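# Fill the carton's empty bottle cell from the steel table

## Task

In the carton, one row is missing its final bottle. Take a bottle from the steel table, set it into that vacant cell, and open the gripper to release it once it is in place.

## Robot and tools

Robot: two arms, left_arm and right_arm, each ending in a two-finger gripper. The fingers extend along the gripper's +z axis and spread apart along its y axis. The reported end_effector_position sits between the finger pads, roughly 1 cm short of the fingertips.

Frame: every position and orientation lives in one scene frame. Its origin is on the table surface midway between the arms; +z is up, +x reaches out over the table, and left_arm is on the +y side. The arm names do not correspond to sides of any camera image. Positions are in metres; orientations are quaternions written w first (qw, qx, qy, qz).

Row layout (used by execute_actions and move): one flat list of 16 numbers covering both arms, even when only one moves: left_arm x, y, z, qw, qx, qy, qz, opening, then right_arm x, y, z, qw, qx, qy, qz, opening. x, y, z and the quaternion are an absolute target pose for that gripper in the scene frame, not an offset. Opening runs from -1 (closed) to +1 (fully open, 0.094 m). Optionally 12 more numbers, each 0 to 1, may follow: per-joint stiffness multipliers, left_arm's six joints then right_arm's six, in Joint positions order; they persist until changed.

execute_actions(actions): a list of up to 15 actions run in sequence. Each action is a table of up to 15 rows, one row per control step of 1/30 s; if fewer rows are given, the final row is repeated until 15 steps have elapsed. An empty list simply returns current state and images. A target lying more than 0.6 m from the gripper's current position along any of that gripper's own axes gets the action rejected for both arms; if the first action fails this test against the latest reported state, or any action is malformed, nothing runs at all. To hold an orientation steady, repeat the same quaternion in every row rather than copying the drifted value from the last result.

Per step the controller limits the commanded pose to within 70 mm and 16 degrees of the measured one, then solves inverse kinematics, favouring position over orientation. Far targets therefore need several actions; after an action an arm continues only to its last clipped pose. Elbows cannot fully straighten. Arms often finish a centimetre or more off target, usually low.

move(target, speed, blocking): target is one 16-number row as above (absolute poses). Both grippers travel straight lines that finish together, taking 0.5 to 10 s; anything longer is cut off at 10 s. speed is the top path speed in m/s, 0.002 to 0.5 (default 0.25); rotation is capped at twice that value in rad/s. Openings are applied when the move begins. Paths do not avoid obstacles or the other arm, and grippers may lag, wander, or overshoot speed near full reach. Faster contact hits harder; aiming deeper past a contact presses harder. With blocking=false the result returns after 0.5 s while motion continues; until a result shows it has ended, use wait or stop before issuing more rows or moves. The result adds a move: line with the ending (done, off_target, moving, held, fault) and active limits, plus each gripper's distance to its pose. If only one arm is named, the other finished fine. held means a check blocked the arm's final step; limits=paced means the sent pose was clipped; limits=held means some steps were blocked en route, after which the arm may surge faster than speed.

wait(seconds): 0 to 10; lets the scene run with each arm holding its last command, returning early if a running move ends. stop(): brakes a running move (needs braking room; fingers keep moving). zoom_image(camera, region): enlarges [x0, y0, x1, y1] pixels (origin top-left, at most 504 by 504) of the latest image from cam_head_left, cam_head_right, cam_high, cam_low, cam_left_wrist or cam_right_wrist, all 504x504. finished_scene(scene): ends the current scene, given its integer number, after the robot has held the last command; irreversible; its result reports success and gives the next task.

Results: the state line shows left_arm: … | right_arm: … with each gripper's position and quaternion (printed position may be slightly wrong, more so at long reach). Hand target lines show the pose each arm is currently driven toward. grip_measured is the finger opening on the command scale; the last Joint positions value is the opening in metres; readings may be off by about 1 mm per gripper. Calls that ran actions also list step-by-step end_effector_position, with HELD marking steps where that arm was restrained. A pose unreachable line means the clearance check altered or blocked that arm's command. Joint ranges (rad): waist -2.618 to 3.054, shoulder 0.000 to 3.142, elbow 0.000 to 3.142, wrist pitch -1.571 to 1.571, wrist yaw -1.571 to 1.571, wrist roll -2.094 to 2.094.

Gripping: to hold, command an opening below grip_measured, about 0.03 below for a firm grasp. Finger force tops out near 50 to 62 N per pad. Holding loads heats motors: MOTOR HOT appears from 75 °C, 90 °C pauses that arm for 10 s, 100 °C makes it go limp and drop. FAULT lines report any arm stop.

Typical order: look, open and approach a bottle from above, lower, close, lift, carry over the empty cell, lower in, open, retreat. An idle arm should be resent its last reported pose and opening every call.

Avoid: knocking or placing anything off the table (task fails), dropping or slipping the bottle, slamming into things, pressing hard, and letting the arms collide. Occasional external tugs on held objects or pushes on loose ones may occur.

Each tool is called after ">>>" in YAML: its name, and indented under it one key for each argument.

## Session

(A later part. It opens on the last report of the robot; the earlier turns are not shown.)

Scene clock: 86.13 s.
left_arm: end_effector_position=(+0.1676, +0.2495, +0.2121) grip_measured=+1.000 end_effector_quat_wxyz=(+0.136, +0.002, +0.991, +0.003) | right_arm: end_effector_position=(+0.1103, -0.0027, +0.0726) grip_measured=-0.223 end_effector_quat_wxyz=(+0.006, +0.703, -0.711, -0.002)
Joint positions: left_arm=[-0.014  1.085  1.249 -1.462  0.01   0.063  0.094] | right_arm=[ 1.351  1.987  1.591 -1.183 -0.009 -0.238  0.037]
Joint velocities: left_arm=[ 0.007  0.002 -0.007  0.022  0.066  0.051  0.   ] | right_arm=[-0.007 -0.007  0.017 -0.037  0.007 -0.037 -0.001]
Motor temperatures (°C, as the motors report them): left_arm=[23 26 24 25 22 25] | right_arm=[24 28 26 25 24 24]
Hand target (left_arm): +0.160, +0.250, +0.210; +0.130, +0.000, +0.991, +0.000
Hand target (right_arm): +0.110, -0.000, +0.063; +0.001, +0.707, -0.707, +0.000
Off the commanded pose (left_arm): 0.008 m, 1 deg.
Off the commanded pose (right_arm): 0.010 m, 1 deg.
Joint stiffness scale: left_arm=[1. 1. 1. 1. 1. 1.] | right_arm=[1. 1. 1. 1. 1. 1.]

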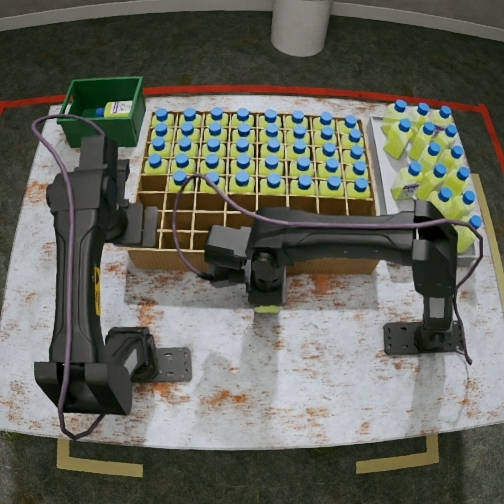

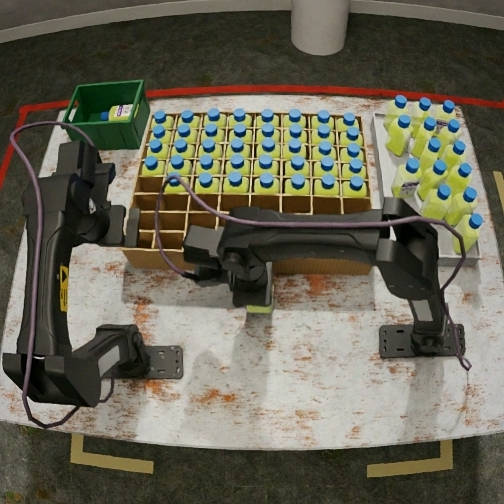

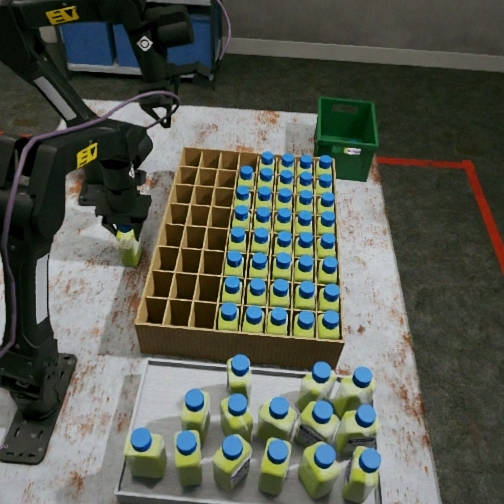

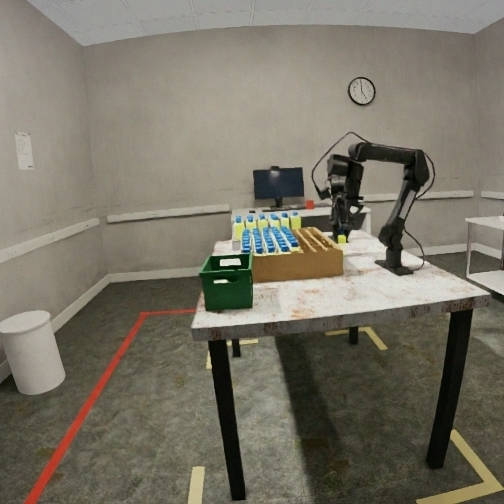

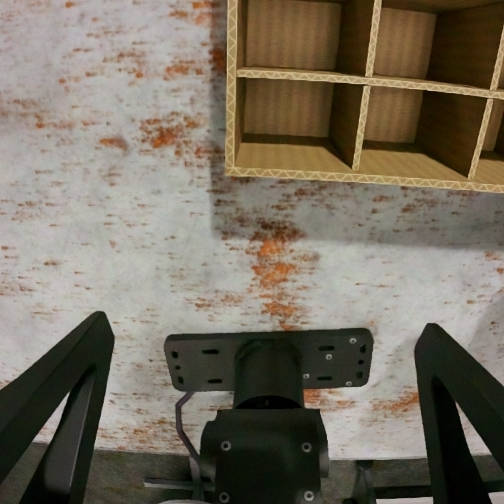

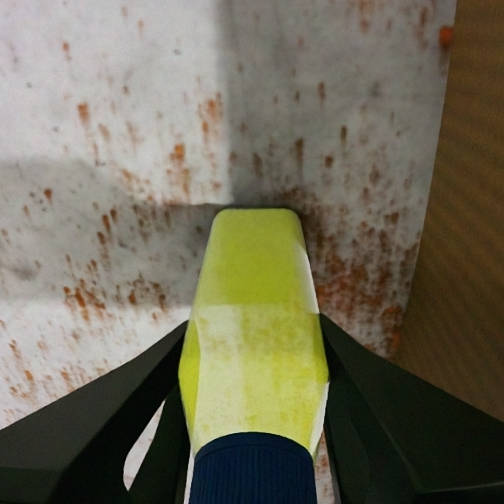

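>>> execute_actions:
  actions:
    - [[0.16,0.25,0.21,0.1305,0,0.9914,0,0.1, 0.11,0,0.068,0,-0.7071,0.7071,0,0.15]]

>>> move:
  target: [0.106, 0.0, 0.172, 0.1305, 0, 0.9914, 0, 0.1, 0.17, -0.26, 0.18, 0, -0.7071, 0.7071, 0, 0.15]
  speed: 0.25

Scene clock: 87.40 s.
left_arm: end_effector_position=(+0.1676, +0.2495, +0.2121) grip_measured=+0.102 end_effector_quat_wxyz=(+0.136, +0.002, +0.991, +0.003) | right_arm: end_effector_position=(+0.1109, -0.0008, +0.0726) grip_measured=+0.148 end_effector_quat_wxyz=(+0.002, +0.703, -0.711, -0.004)
Joint positions: left_arm=[-0.014  1.085  1.249 -1.462  0.01   0.063  0.052] | right_arm=[ 1.351  1.987  1.591 -1.175 -0.008 -0.238  0.054]
Joint velocities: left_arm=[ 0.022 -0.017  0.012 -0.037  0.007 -0.11  -0.001] | right_arm=[-0.007 -0.022 -0.012  0.022 -0.022 -0.051 -0.001]
Motor temperatures (°C, as the motors report them): left_arm=[23 26 24 25 22 25] | right_arm=[24 28 26 25 24 24]
Hand target (left_arm): +0.160, +0.250, +0.210; +0.130, -0.000, +0.991, +0.000
Hand target (right_arm): +0.110, +0.000, +0.068; +0.000, +0.707, -0.707, +0.000
Off the commanded pose (left_arm): 0.008 m, 1 deg.
Off the commanded pose (right_arm): 0.005 m, 1 deg.
Joint stiffness scale: left_arm=[1. 1. 1. 1. 1. 1.] | right_arm=[1. 1. 1. 1. 1. 1.]
Step readings (end_effector_position):
0: left_arm (+0.1676, +0.2495, +0.2121) | right_arm (+0.1103, -0.0027, +0.0726)
1: left_arm (+0.1676, +0.2495, +0.2121) | right_arm (+0.1104, -0.0025, +0.0726)
2: left_arm (+0.1676, +0.2495, +0.2121) | right_arm (+0.1106, -0.0019, +0.0726)
4: left_arm (+0.1676, +0.2495, +0.2121) | right_arm (+0.1107, -0.0016, +0.0726)
8: left_arm (+0.1676, +0.2495, +0.2121) | right_arm (+0.1108, -0.0012, +0.0726)
15: end_effector_position above

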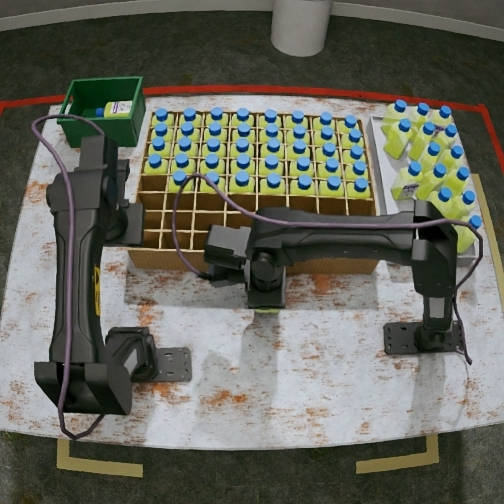

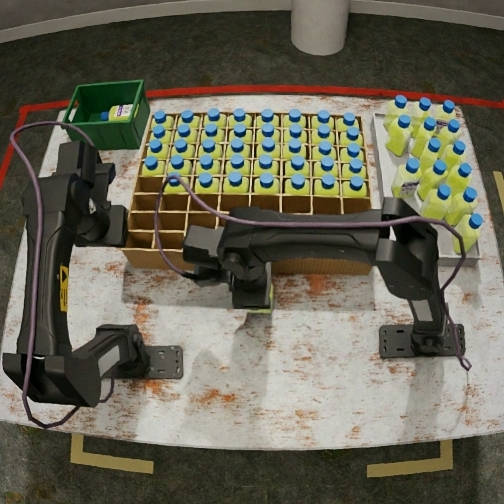

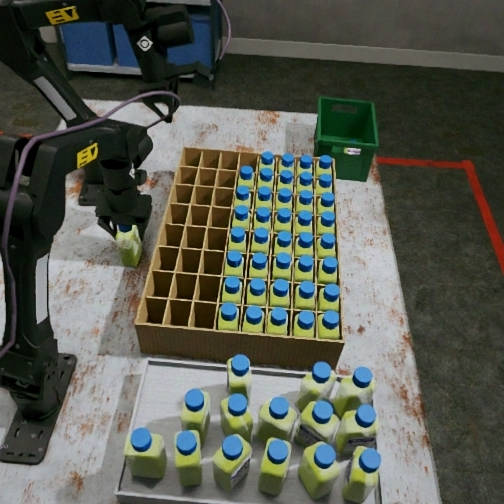

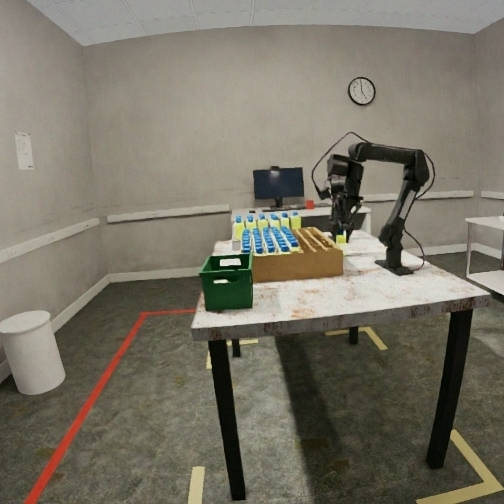

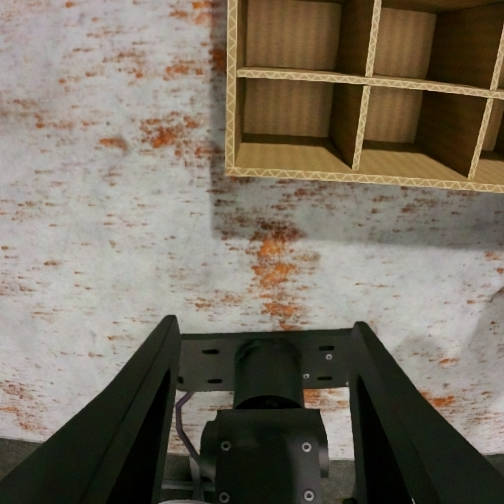

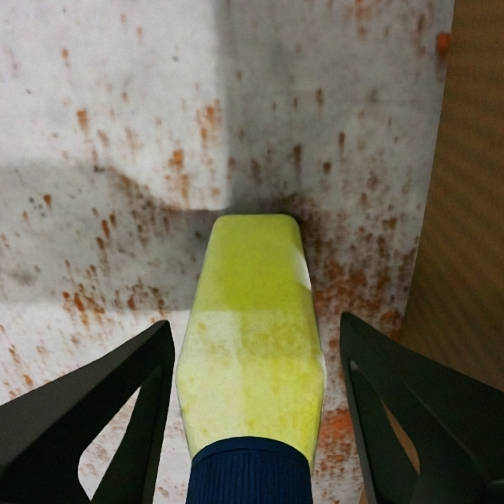

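Scene clock: 89.27 s.
left_arm: end_effector_position=(+0.1090, +0.0009, +0.1694) grip_measured=+0.102 end_effector_quat_wxyz=(+0.119, -0.001, +0.993, -0.014) | right_arm: end_effector_position=(+0.1727, -0.2602, +0.1716) grip_measured=+0.148 end_effector_quat_wxyz=(+0.004, +0.707, -0.707, +0.008)
Joint positions: left_arm=[-1.264  1.466  1.349 -1.337 -0.211 -1.178  0.052] | right_arm=[ 0.645  1.26   1.22  -1.534  0.017 -0.955  0.054]
Joint velocities: left_arm=[-0.007 -0.012 -0.012  0.051 -0.037  0.022  0.001] | right_arm=[ 0.002 -0.007 -0.012  0.022 -0.022 -0.051 -0.001]
Motor temperatures (°C, as the motors report them): left_arm=[23 26 24 25 22 25] | right_arm=[24 28 26 25 24 24]
Hand target (left_arm): +0.110, -0.002, +0.174; +0.127, -0.001, +0.992, -0.016
Hand target (right_arm): +0.171, -0.263, +0.178; -0.006, +0.707, -0.707, +0.009
Off the commanded pose (left_arm): 0.004 m, 2 deg.
Off the commanded pose (right_arm): 0.009 m, 1 deg.
Joint stiffness scale: left_arm=[1. 1. 1. 1. 1. 1.] | right_arm=[1. 1. 1. 1. 1. 1.]
move: done

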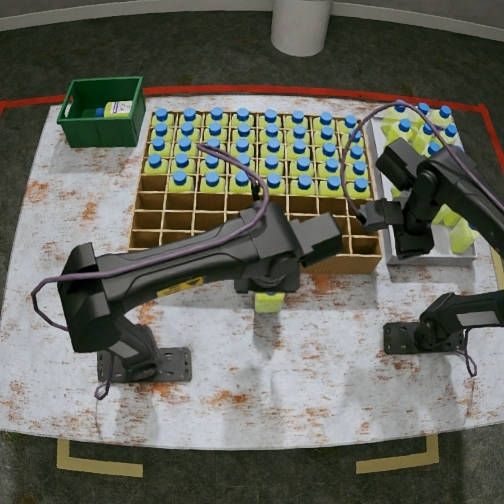

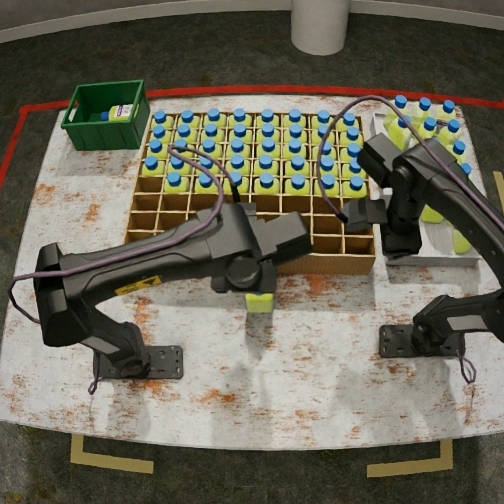

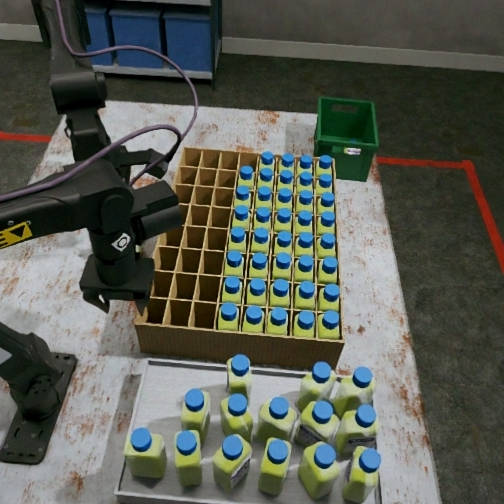

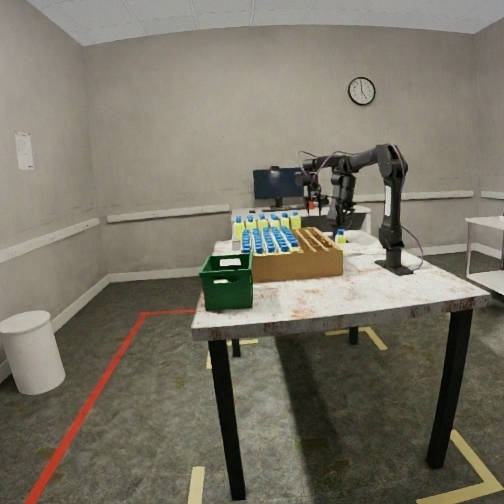

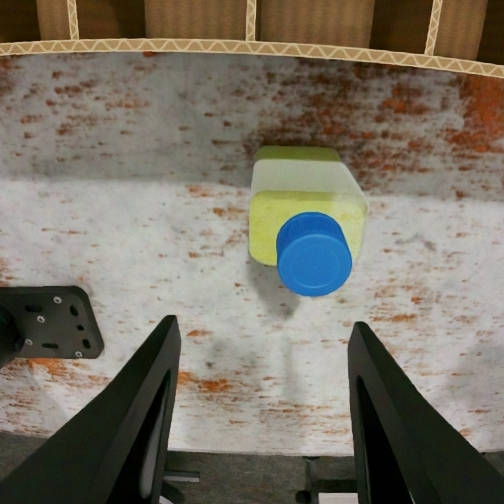

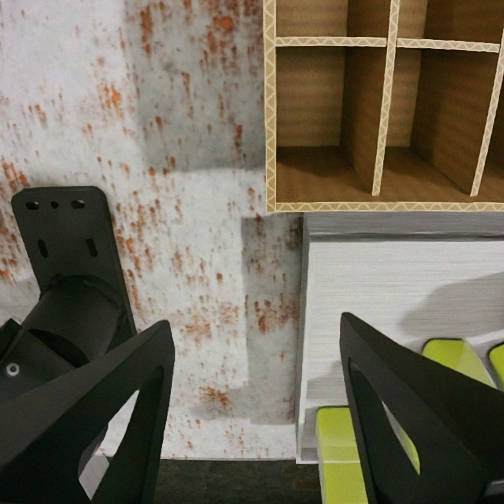

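>>> move:
  target: [0.120, -0.019, 0.143, 0.1305, 0, 0.9914, 0, 0.1, 0.17, -0.26, 0.18, 0, -0.7071, 0.7071, 0, 0.15]
  speed: 0.1

Scene clock: 92.33 s.
left_arm: end_effector_position=(+0.1209, -0.0208, +0.1487) grip_measured=+0.102 end_effector_quat_wxyz=(+0.126, -0.002, +0.992, -0.010) | right_arm: end_effector_position=(+0.1701, -0.2620, +0.1716) grip_measured=+0.148 end_effector_quat_wxyz=(+0.010, +0.708, -0.707, +0.007)
Joint positions: left_arm=[-1.264  1.556  1.349 -1.25  -0.228 -1.18   0.052] | right_arm=[ 0.645  1.26   1.22  -1.547  0.017 -0.958  0.054]
Joint velocities: left_arm=[ 0.002 -0.017 -0.017  0.051  0.007 -0.022 -0.001] | right_arm=[-0.017 -0.007  0.002  0.022  0.037 -0.007  0.001]
Motor temperatures (°C, as the motors report them): left_arm=[23 26 24 25 22 25] | right_arm=[24 27 26 25 24 24]
Hand target (left_arm): +0.120, -0.020, +0.144; +0.130, +0.000, +0.991, -0.000
Hand target (right_arm): +0.170, -0.260, +0.180; -0.001, +0.707, -0.707, +0.000
Off the commanded pose (left_arm): 0.006 m, 1 deg.
Off the commanded pose (right_arm): 0.009 m, 1 deg.
Joint stiffness scale: left_arm=[1. 1. 1. 1. 1. 1.] | right_arm=[1. 1. 1. 1. 1. 1.]
joint sent to its limit (right arm) — the command would take joint 4 (wrist pitch) past its lower limit, so that joint was sent only as far as its limit.
move: done

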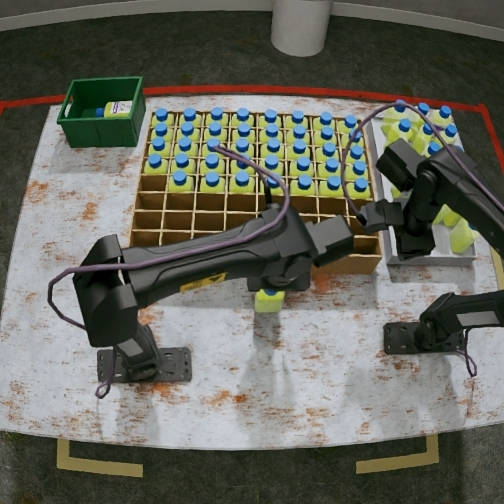

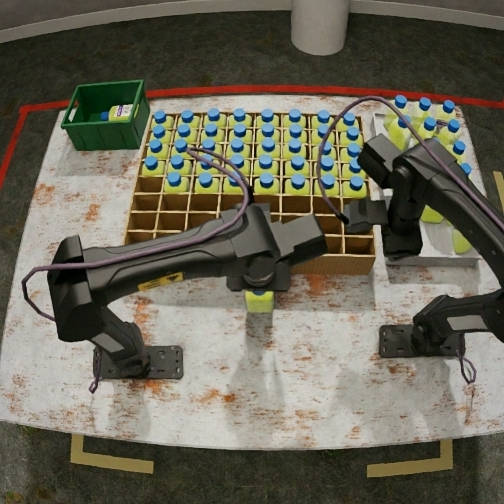

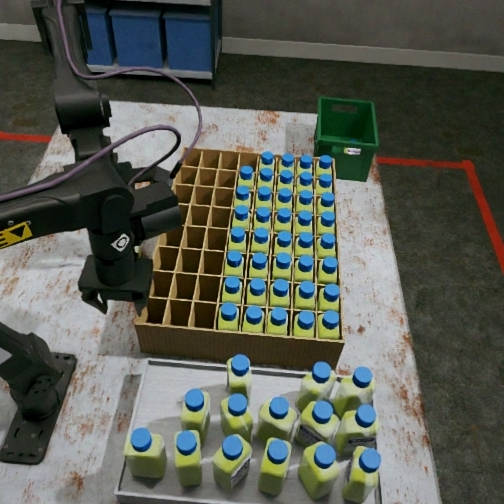

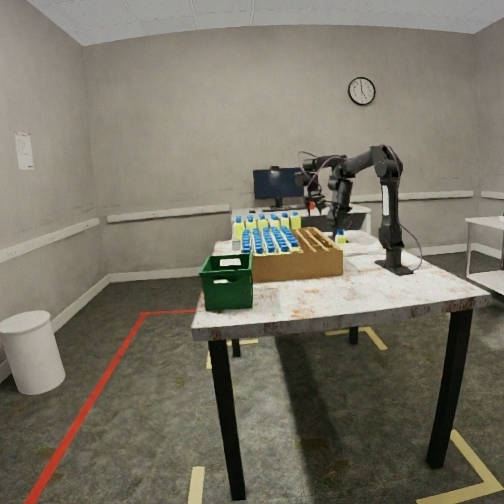

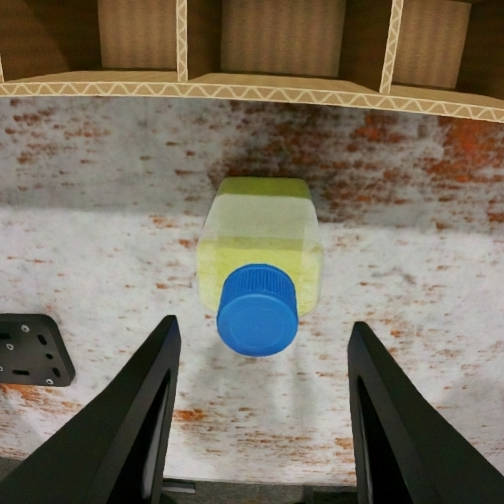

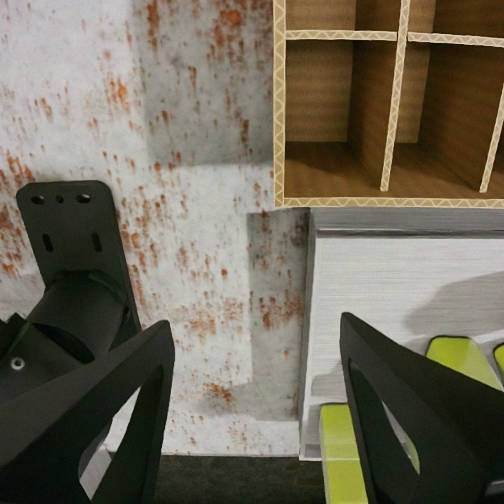

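>>> move:
  target: [0.122, -0.017, 0.112, 0.1305, 0, 0.9914, 0, 0.1, 0.19, -0.31, 0.18, 0, -0.7071, 0.7071, 0, 0.15]
  speed: 0.08

Scene clock: 96.00 s.
left_arm: end_effector_position=(+0.1213, -0.0215, +0.1186) grip_measured=+0.102 end_effector_quat_wxyz=(+0.128, -0.002, +0.992, -0.013) | right_arm: end_effector_position=(+0.1936, -0.3103, +0.1716) grip_measured=+0.148 end_effector_quat_wxyz=(+0.012, +0.707, -0.707, +0.004)
Joint positions: left_arm=[-1.264  1.556  1.229 -1.122 -0.229 -1.18   0.052] | right_arm=[ 0.35   1.26   1.22  -1.547  0.017 -1.251  0.054]
Joint velocities: left_arm=[-0.002 -0.002 -0.002 -0.022 -0.066  0.051 -0.001] | right_arm=[ 0.002 -0.007  0.007 -0.022 -0.066  0.037  0.   ]
Motor temperatures (°C, as the motors report them): left_arm=[23 26 24 25 22 25] | right_arm=[24 27 26 25 24 24]
Hand target (left_arm): +0.122, -0.018, +0.112; +0.130, +0.000, +0.991, +0.000
Hand target (right_arm): +0.191, -0.311, +0.180; -0.002, +0.707, -0.707, +0.006
Off the commanded pose (left_arm): 0.008 m, 2 deg.
Off the commanded pose (right_arm): 0.009 m, 1 deg.
Joint stiffness scale: left_arm=[1. 1. 1. 1. 1. 1.] | right_arm=[1. 1. 1. 1. 1. 1.]
joint sent to its limit (right arm) — the command would take joint 4 (wrist pitch) past its lower limit, so that joint was sent only as far as its limit.
move: done

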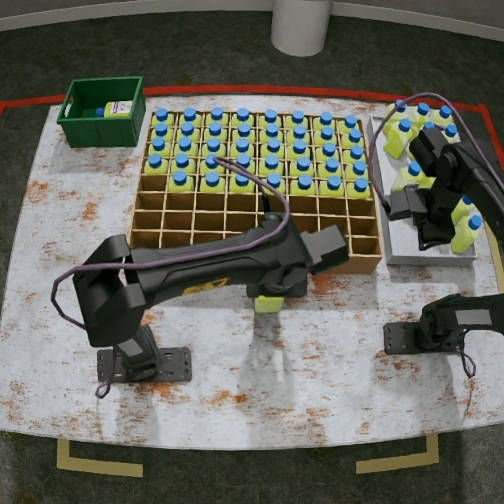

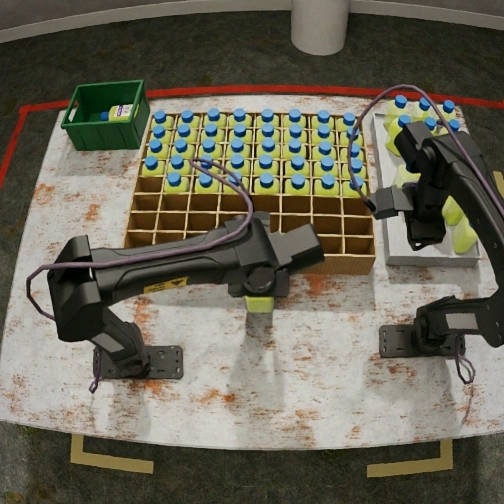

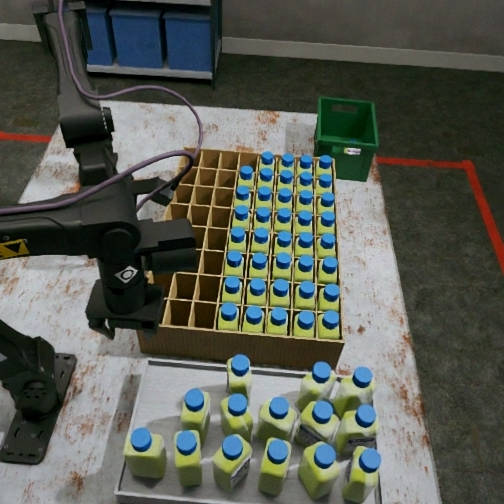

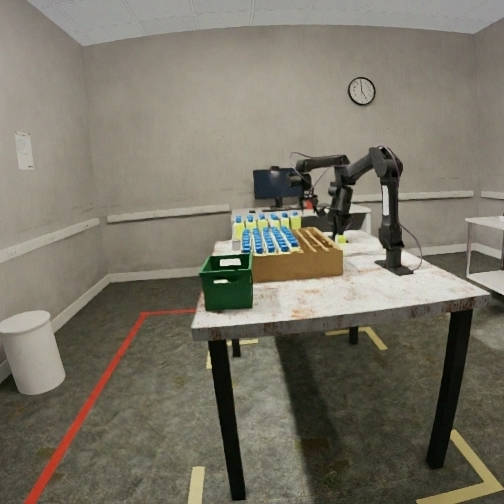

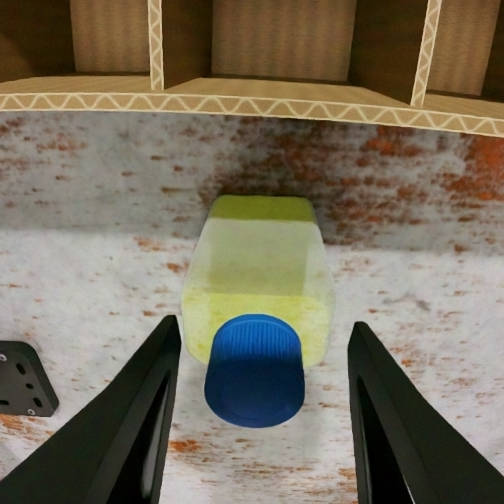

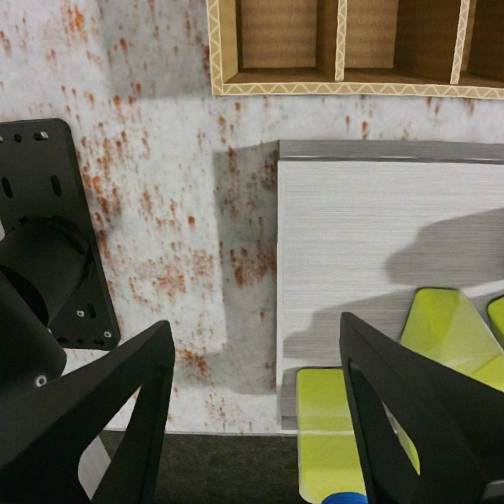

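>>> execute_actions:
  actions:
    - [ [0.122,-0.017,0.114,0.1305,0,0.9914,0,0.1, 0.19,-0.31,0.18,0,-0.7071,0.7071,0,0.15], [0.122,-0.017,0.116,0.1305,0,0.9914,0,0.1, 0.19,-0.31,0.18,0,-0.7071,0.7071,0,0.15], [0.122,-0.017,0.118,0.1305,0,0.9914,0,0.05, 0.19,-0.31,0.18,0,-0.7071,0.7071,0,0.15], [0.122,-0.017,0.120,0.1305,0,0.9914,0,0.0, 0.19,-0.31,0.18,0,-0.7071,0.7071,0,0.15], [0.122,-0.017,0.122,0.1305,0,0.9914,0,-0.05, 0.19,-0.31,0.18,0,-0.7071,0.7071,0,0.15], [0.122,-0.017,0.124,0.1305,0,0.9914,0,-0.1, 0.19,-0.31,0.18,0,-0.7071,0.7071,0,0.15], [0.122,-0.017,0.1255,0.1305,0,0.9914,0,-0.15, 0.19,-0.31,0.18,0,-0.7071,0.7071,0,0.15], [0.122,-0.017,0.1265,0.1305,0,0.9914,0,-0.2, 0.19,-0.31,0.18,0,-0.7071,0.7071,0,0.15], [0.122,-0.017,0.127,0.1305,0,0.9914,0,-0.2, 0.19,-0.31,0.18,0,-0.7071,0.7071,0,0.15] ]

Scene clock: 99.00 s.
left_arm: end_effector_position=(+0.1198, -0.0177, +0.1218) grip_measured=-0.198 end_effector_quat_wxyz=(+0.125, -0.001, +0.992, -0.004) | right_arm: end_effector_position=(+0.1936, -0.3103, +0.1716) grip_measured=+0.148 end_effector_quat_wxyz=(+0.012, +0.708, -0.706, +0.004)
Joint positions: left_arm=[-1.264  1.556  1.244 -1.155 -0.229 -1.18   0.038] | right_arm=[ 0.35   1.26   1.22  -1.547  0.017 -1.255  0.054]
Joint velocities: left_arm=[-0.012 -0.002 -0.012 -0.081 -0.007  0.007 -0.   ] | right_arm=[-0.007 -0.007 -0.012  0.051  0.051 -0.007  0.   ]
Motor temperatures (°C, as the motors report them): left_arm=[23 26 24 25 22 25] | right_arm=[24 27 26 25 24 24]
Hand target (left_arm): +0.122, -0.017, +0.127; +0.131, +0.000, +0.991, -0.000
Hand target (right_arm): +0.190, -0.310, +0.179; -0.004, +0.707, -0.707, +0.002
Off the commanded pose (left_arm): 0.006 m, 1 deg.
Off the commanded pose (right_arm): 0.009 m, 1 deg.
Joint stiffness scale: left_arm=[1. 1. 1. 1. 1. 1.] | right_arm=[1. 1. 1. 1. 1. 1.]
joint sent to its limit (right arm) — the command would take joint 4 (wrist pitch) past its lower limit, so that joint was sent only as far as its limit.
Step readings (end_effector_position):
0: left_arm (+0.1214, -0.0217, +0.1186) | right_arm (+0.1936, -0.3103, +0.1716)
1: left_arm (+0.1214, -0.0217, +0.1186) | right_arm (+0.1936, -0.3103, +0.1716)
2: left_arm (+0.1214, -0.0217, +0.1186) | right_arm (+0.1936, -0.3103, +0.1716)
4: left_arm (+0.1213, -0.0214, +0.1186) | right_arm (+0.1936, -0.3103, +0.1716)
8: left_arm (+0.1199, -0.0180, +0.1185) | right_arm (+0.1936, -0.3103, +0.1716)
15: end_effector_position above

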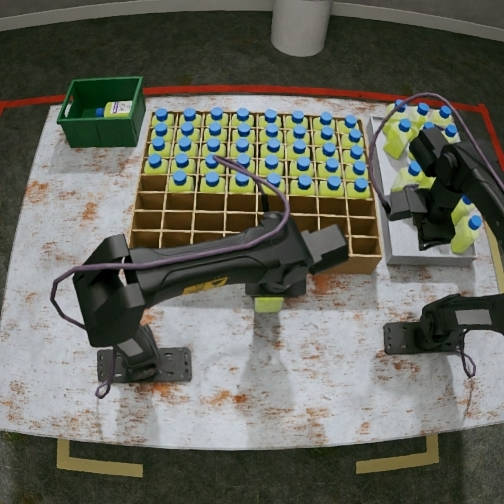

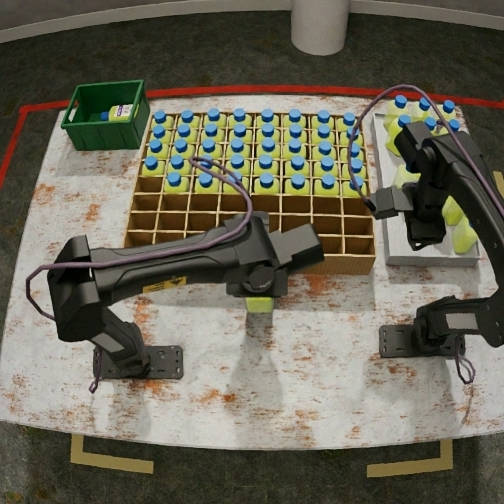

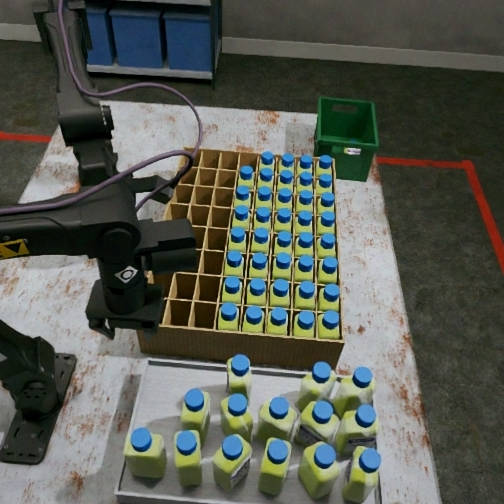

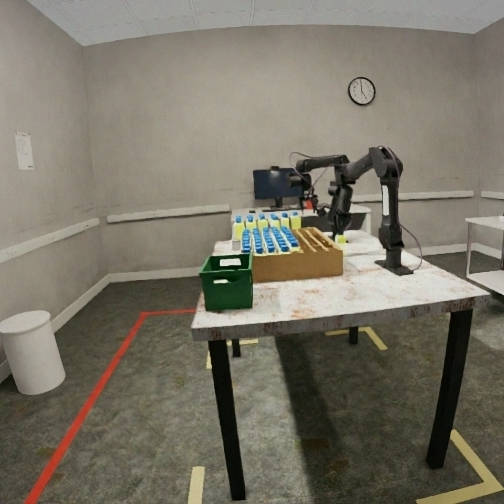

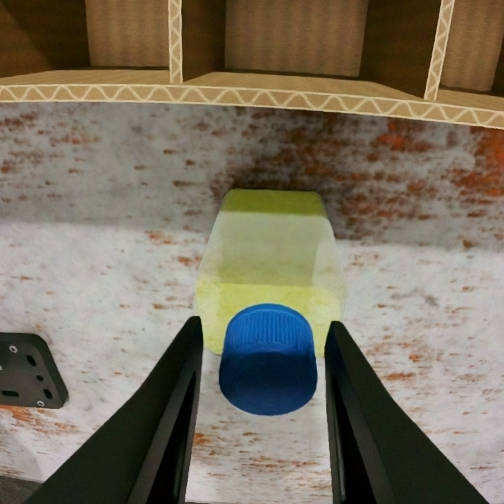

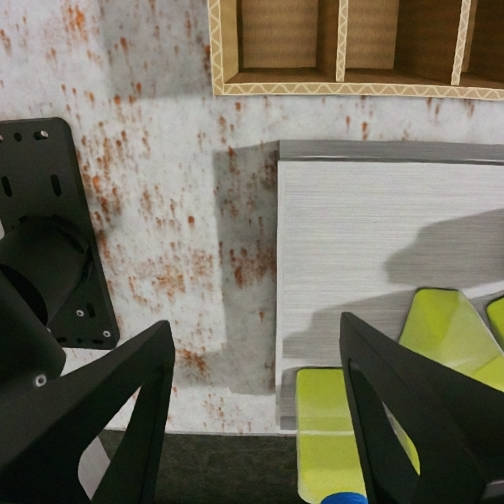

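>>> execute_actions:
  actions:
    - [[0.122,-0.017,0.127,0.1305,0,0.9914,0,-0.46, 0.19,-0.31,0.18,0,-0.7071,0.7071,0,0.15]]

Scene clock: 99.83 s.
left_arm: end_effector_position=(+0.1191, -0.0156, +0.1216) grip_measured=-0.440 end_effector_quat_wxyz=(+0.123, -0.001, +0.992, -0.000) | right_arm: end_effector_position=(+0.1936, -0.3103, +0.1716) grip_measured=+0.148 end_effector_quat_wxyz=(+0.012, +0.708, -0.706, +0.004)
Joint positions: left_arm=[-1.264  1.556  1.244 -1.164 -0.229 -1.18   0.026] | right_arm=[ 0.35   1.26   1.22  -1.547  0.017 -1.255  0.054]
Joint velocities: left_arm=[ 0.002 -0.012 -0.002 -0.007 -0.037 -0.022 -0.   ] | right_arm=[ 0.012  0.012 -0.022 -0.051 -0.051  0.007  0.   ]
Motor temperatures (°C, as the motors report them): left_arm=[23 26 24 25 22 25] | right_arm=[24 27 26 25 24 24]
Hand target (left_arm): +0.122, -0.017, +0.127; +0.130, +0.000, +0.991, -0.000
Hand target (right_arm): +0.190, -0.310, +0.179; -0.004, +0.707, -0.707, +0.002
Off the commanded pose (left_arm): 0.006 m, 1 deg.
Off the commanded pose (right_arm): 0.009 m, 1 deg.
Joint stiffness scale: left_arm=[1. 1. 1. 1. 1. 1.] | right_arm=[1. 1. 1. 1. 1. 1.]
joint sent to its limit (right arm) — the command would take joint 4 (wrist pitch) past its lower limit, so that joint was sent only as far as its limit.
Step readings (end_effector_position):
0: left_arm (+0.1194, -0.0166, +0.1217) | right_arm (+0.1936, -0.3103, +0.1716)
1: left_arm (+0.1194, -0.0166, +0.1217) | right_arm (+0.1936, -0.3103, +0.1716)
2: left_arm (+0.1194, -0.0164, +0.1217) | right_arm (+0.1936, -0.3103, +0.1716)
4: left_arm (+0.1191, -0.0158, +0.1216) | right_arm (+0.1936, -0.3103, +0.1716)
8: left_arm (+0.1191, -0.0157, +0.1216) | right_arm (+0.1936, -0.3103, +0.1716)
15: end_effector_position above

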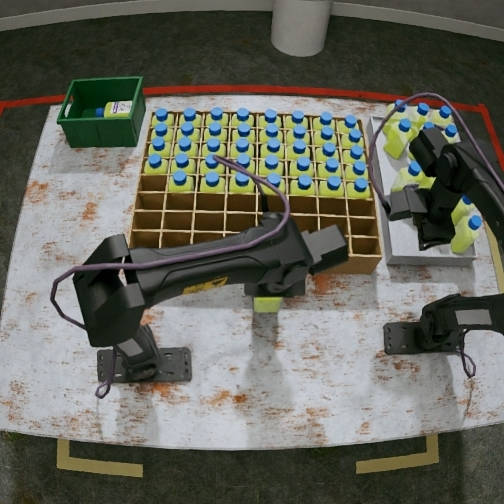

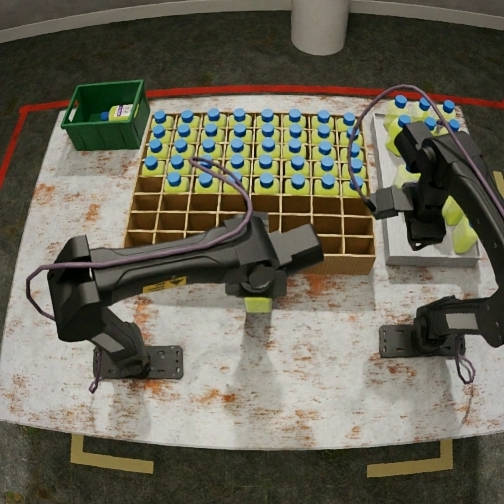

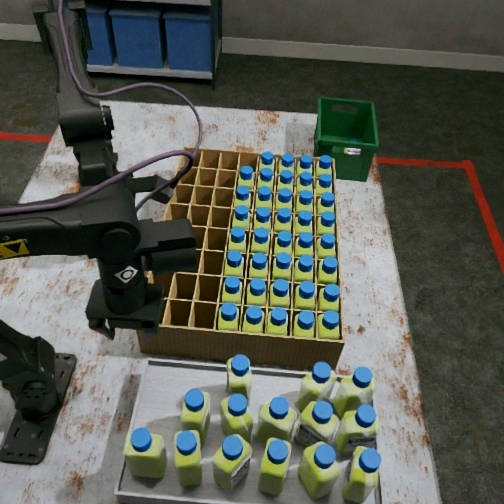

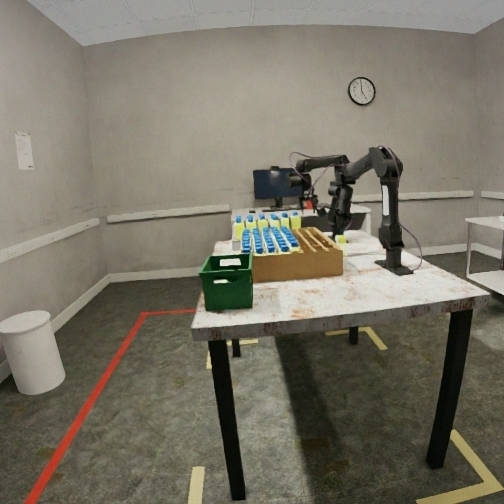

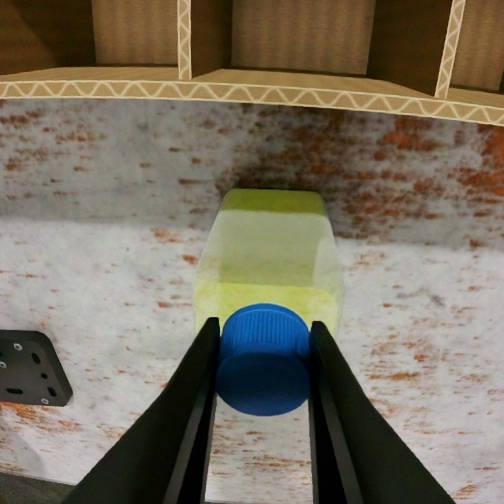

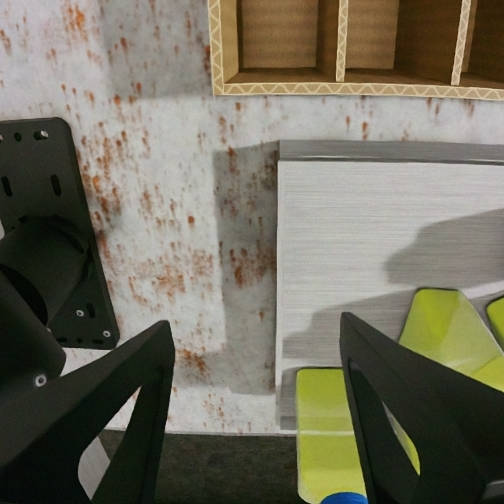

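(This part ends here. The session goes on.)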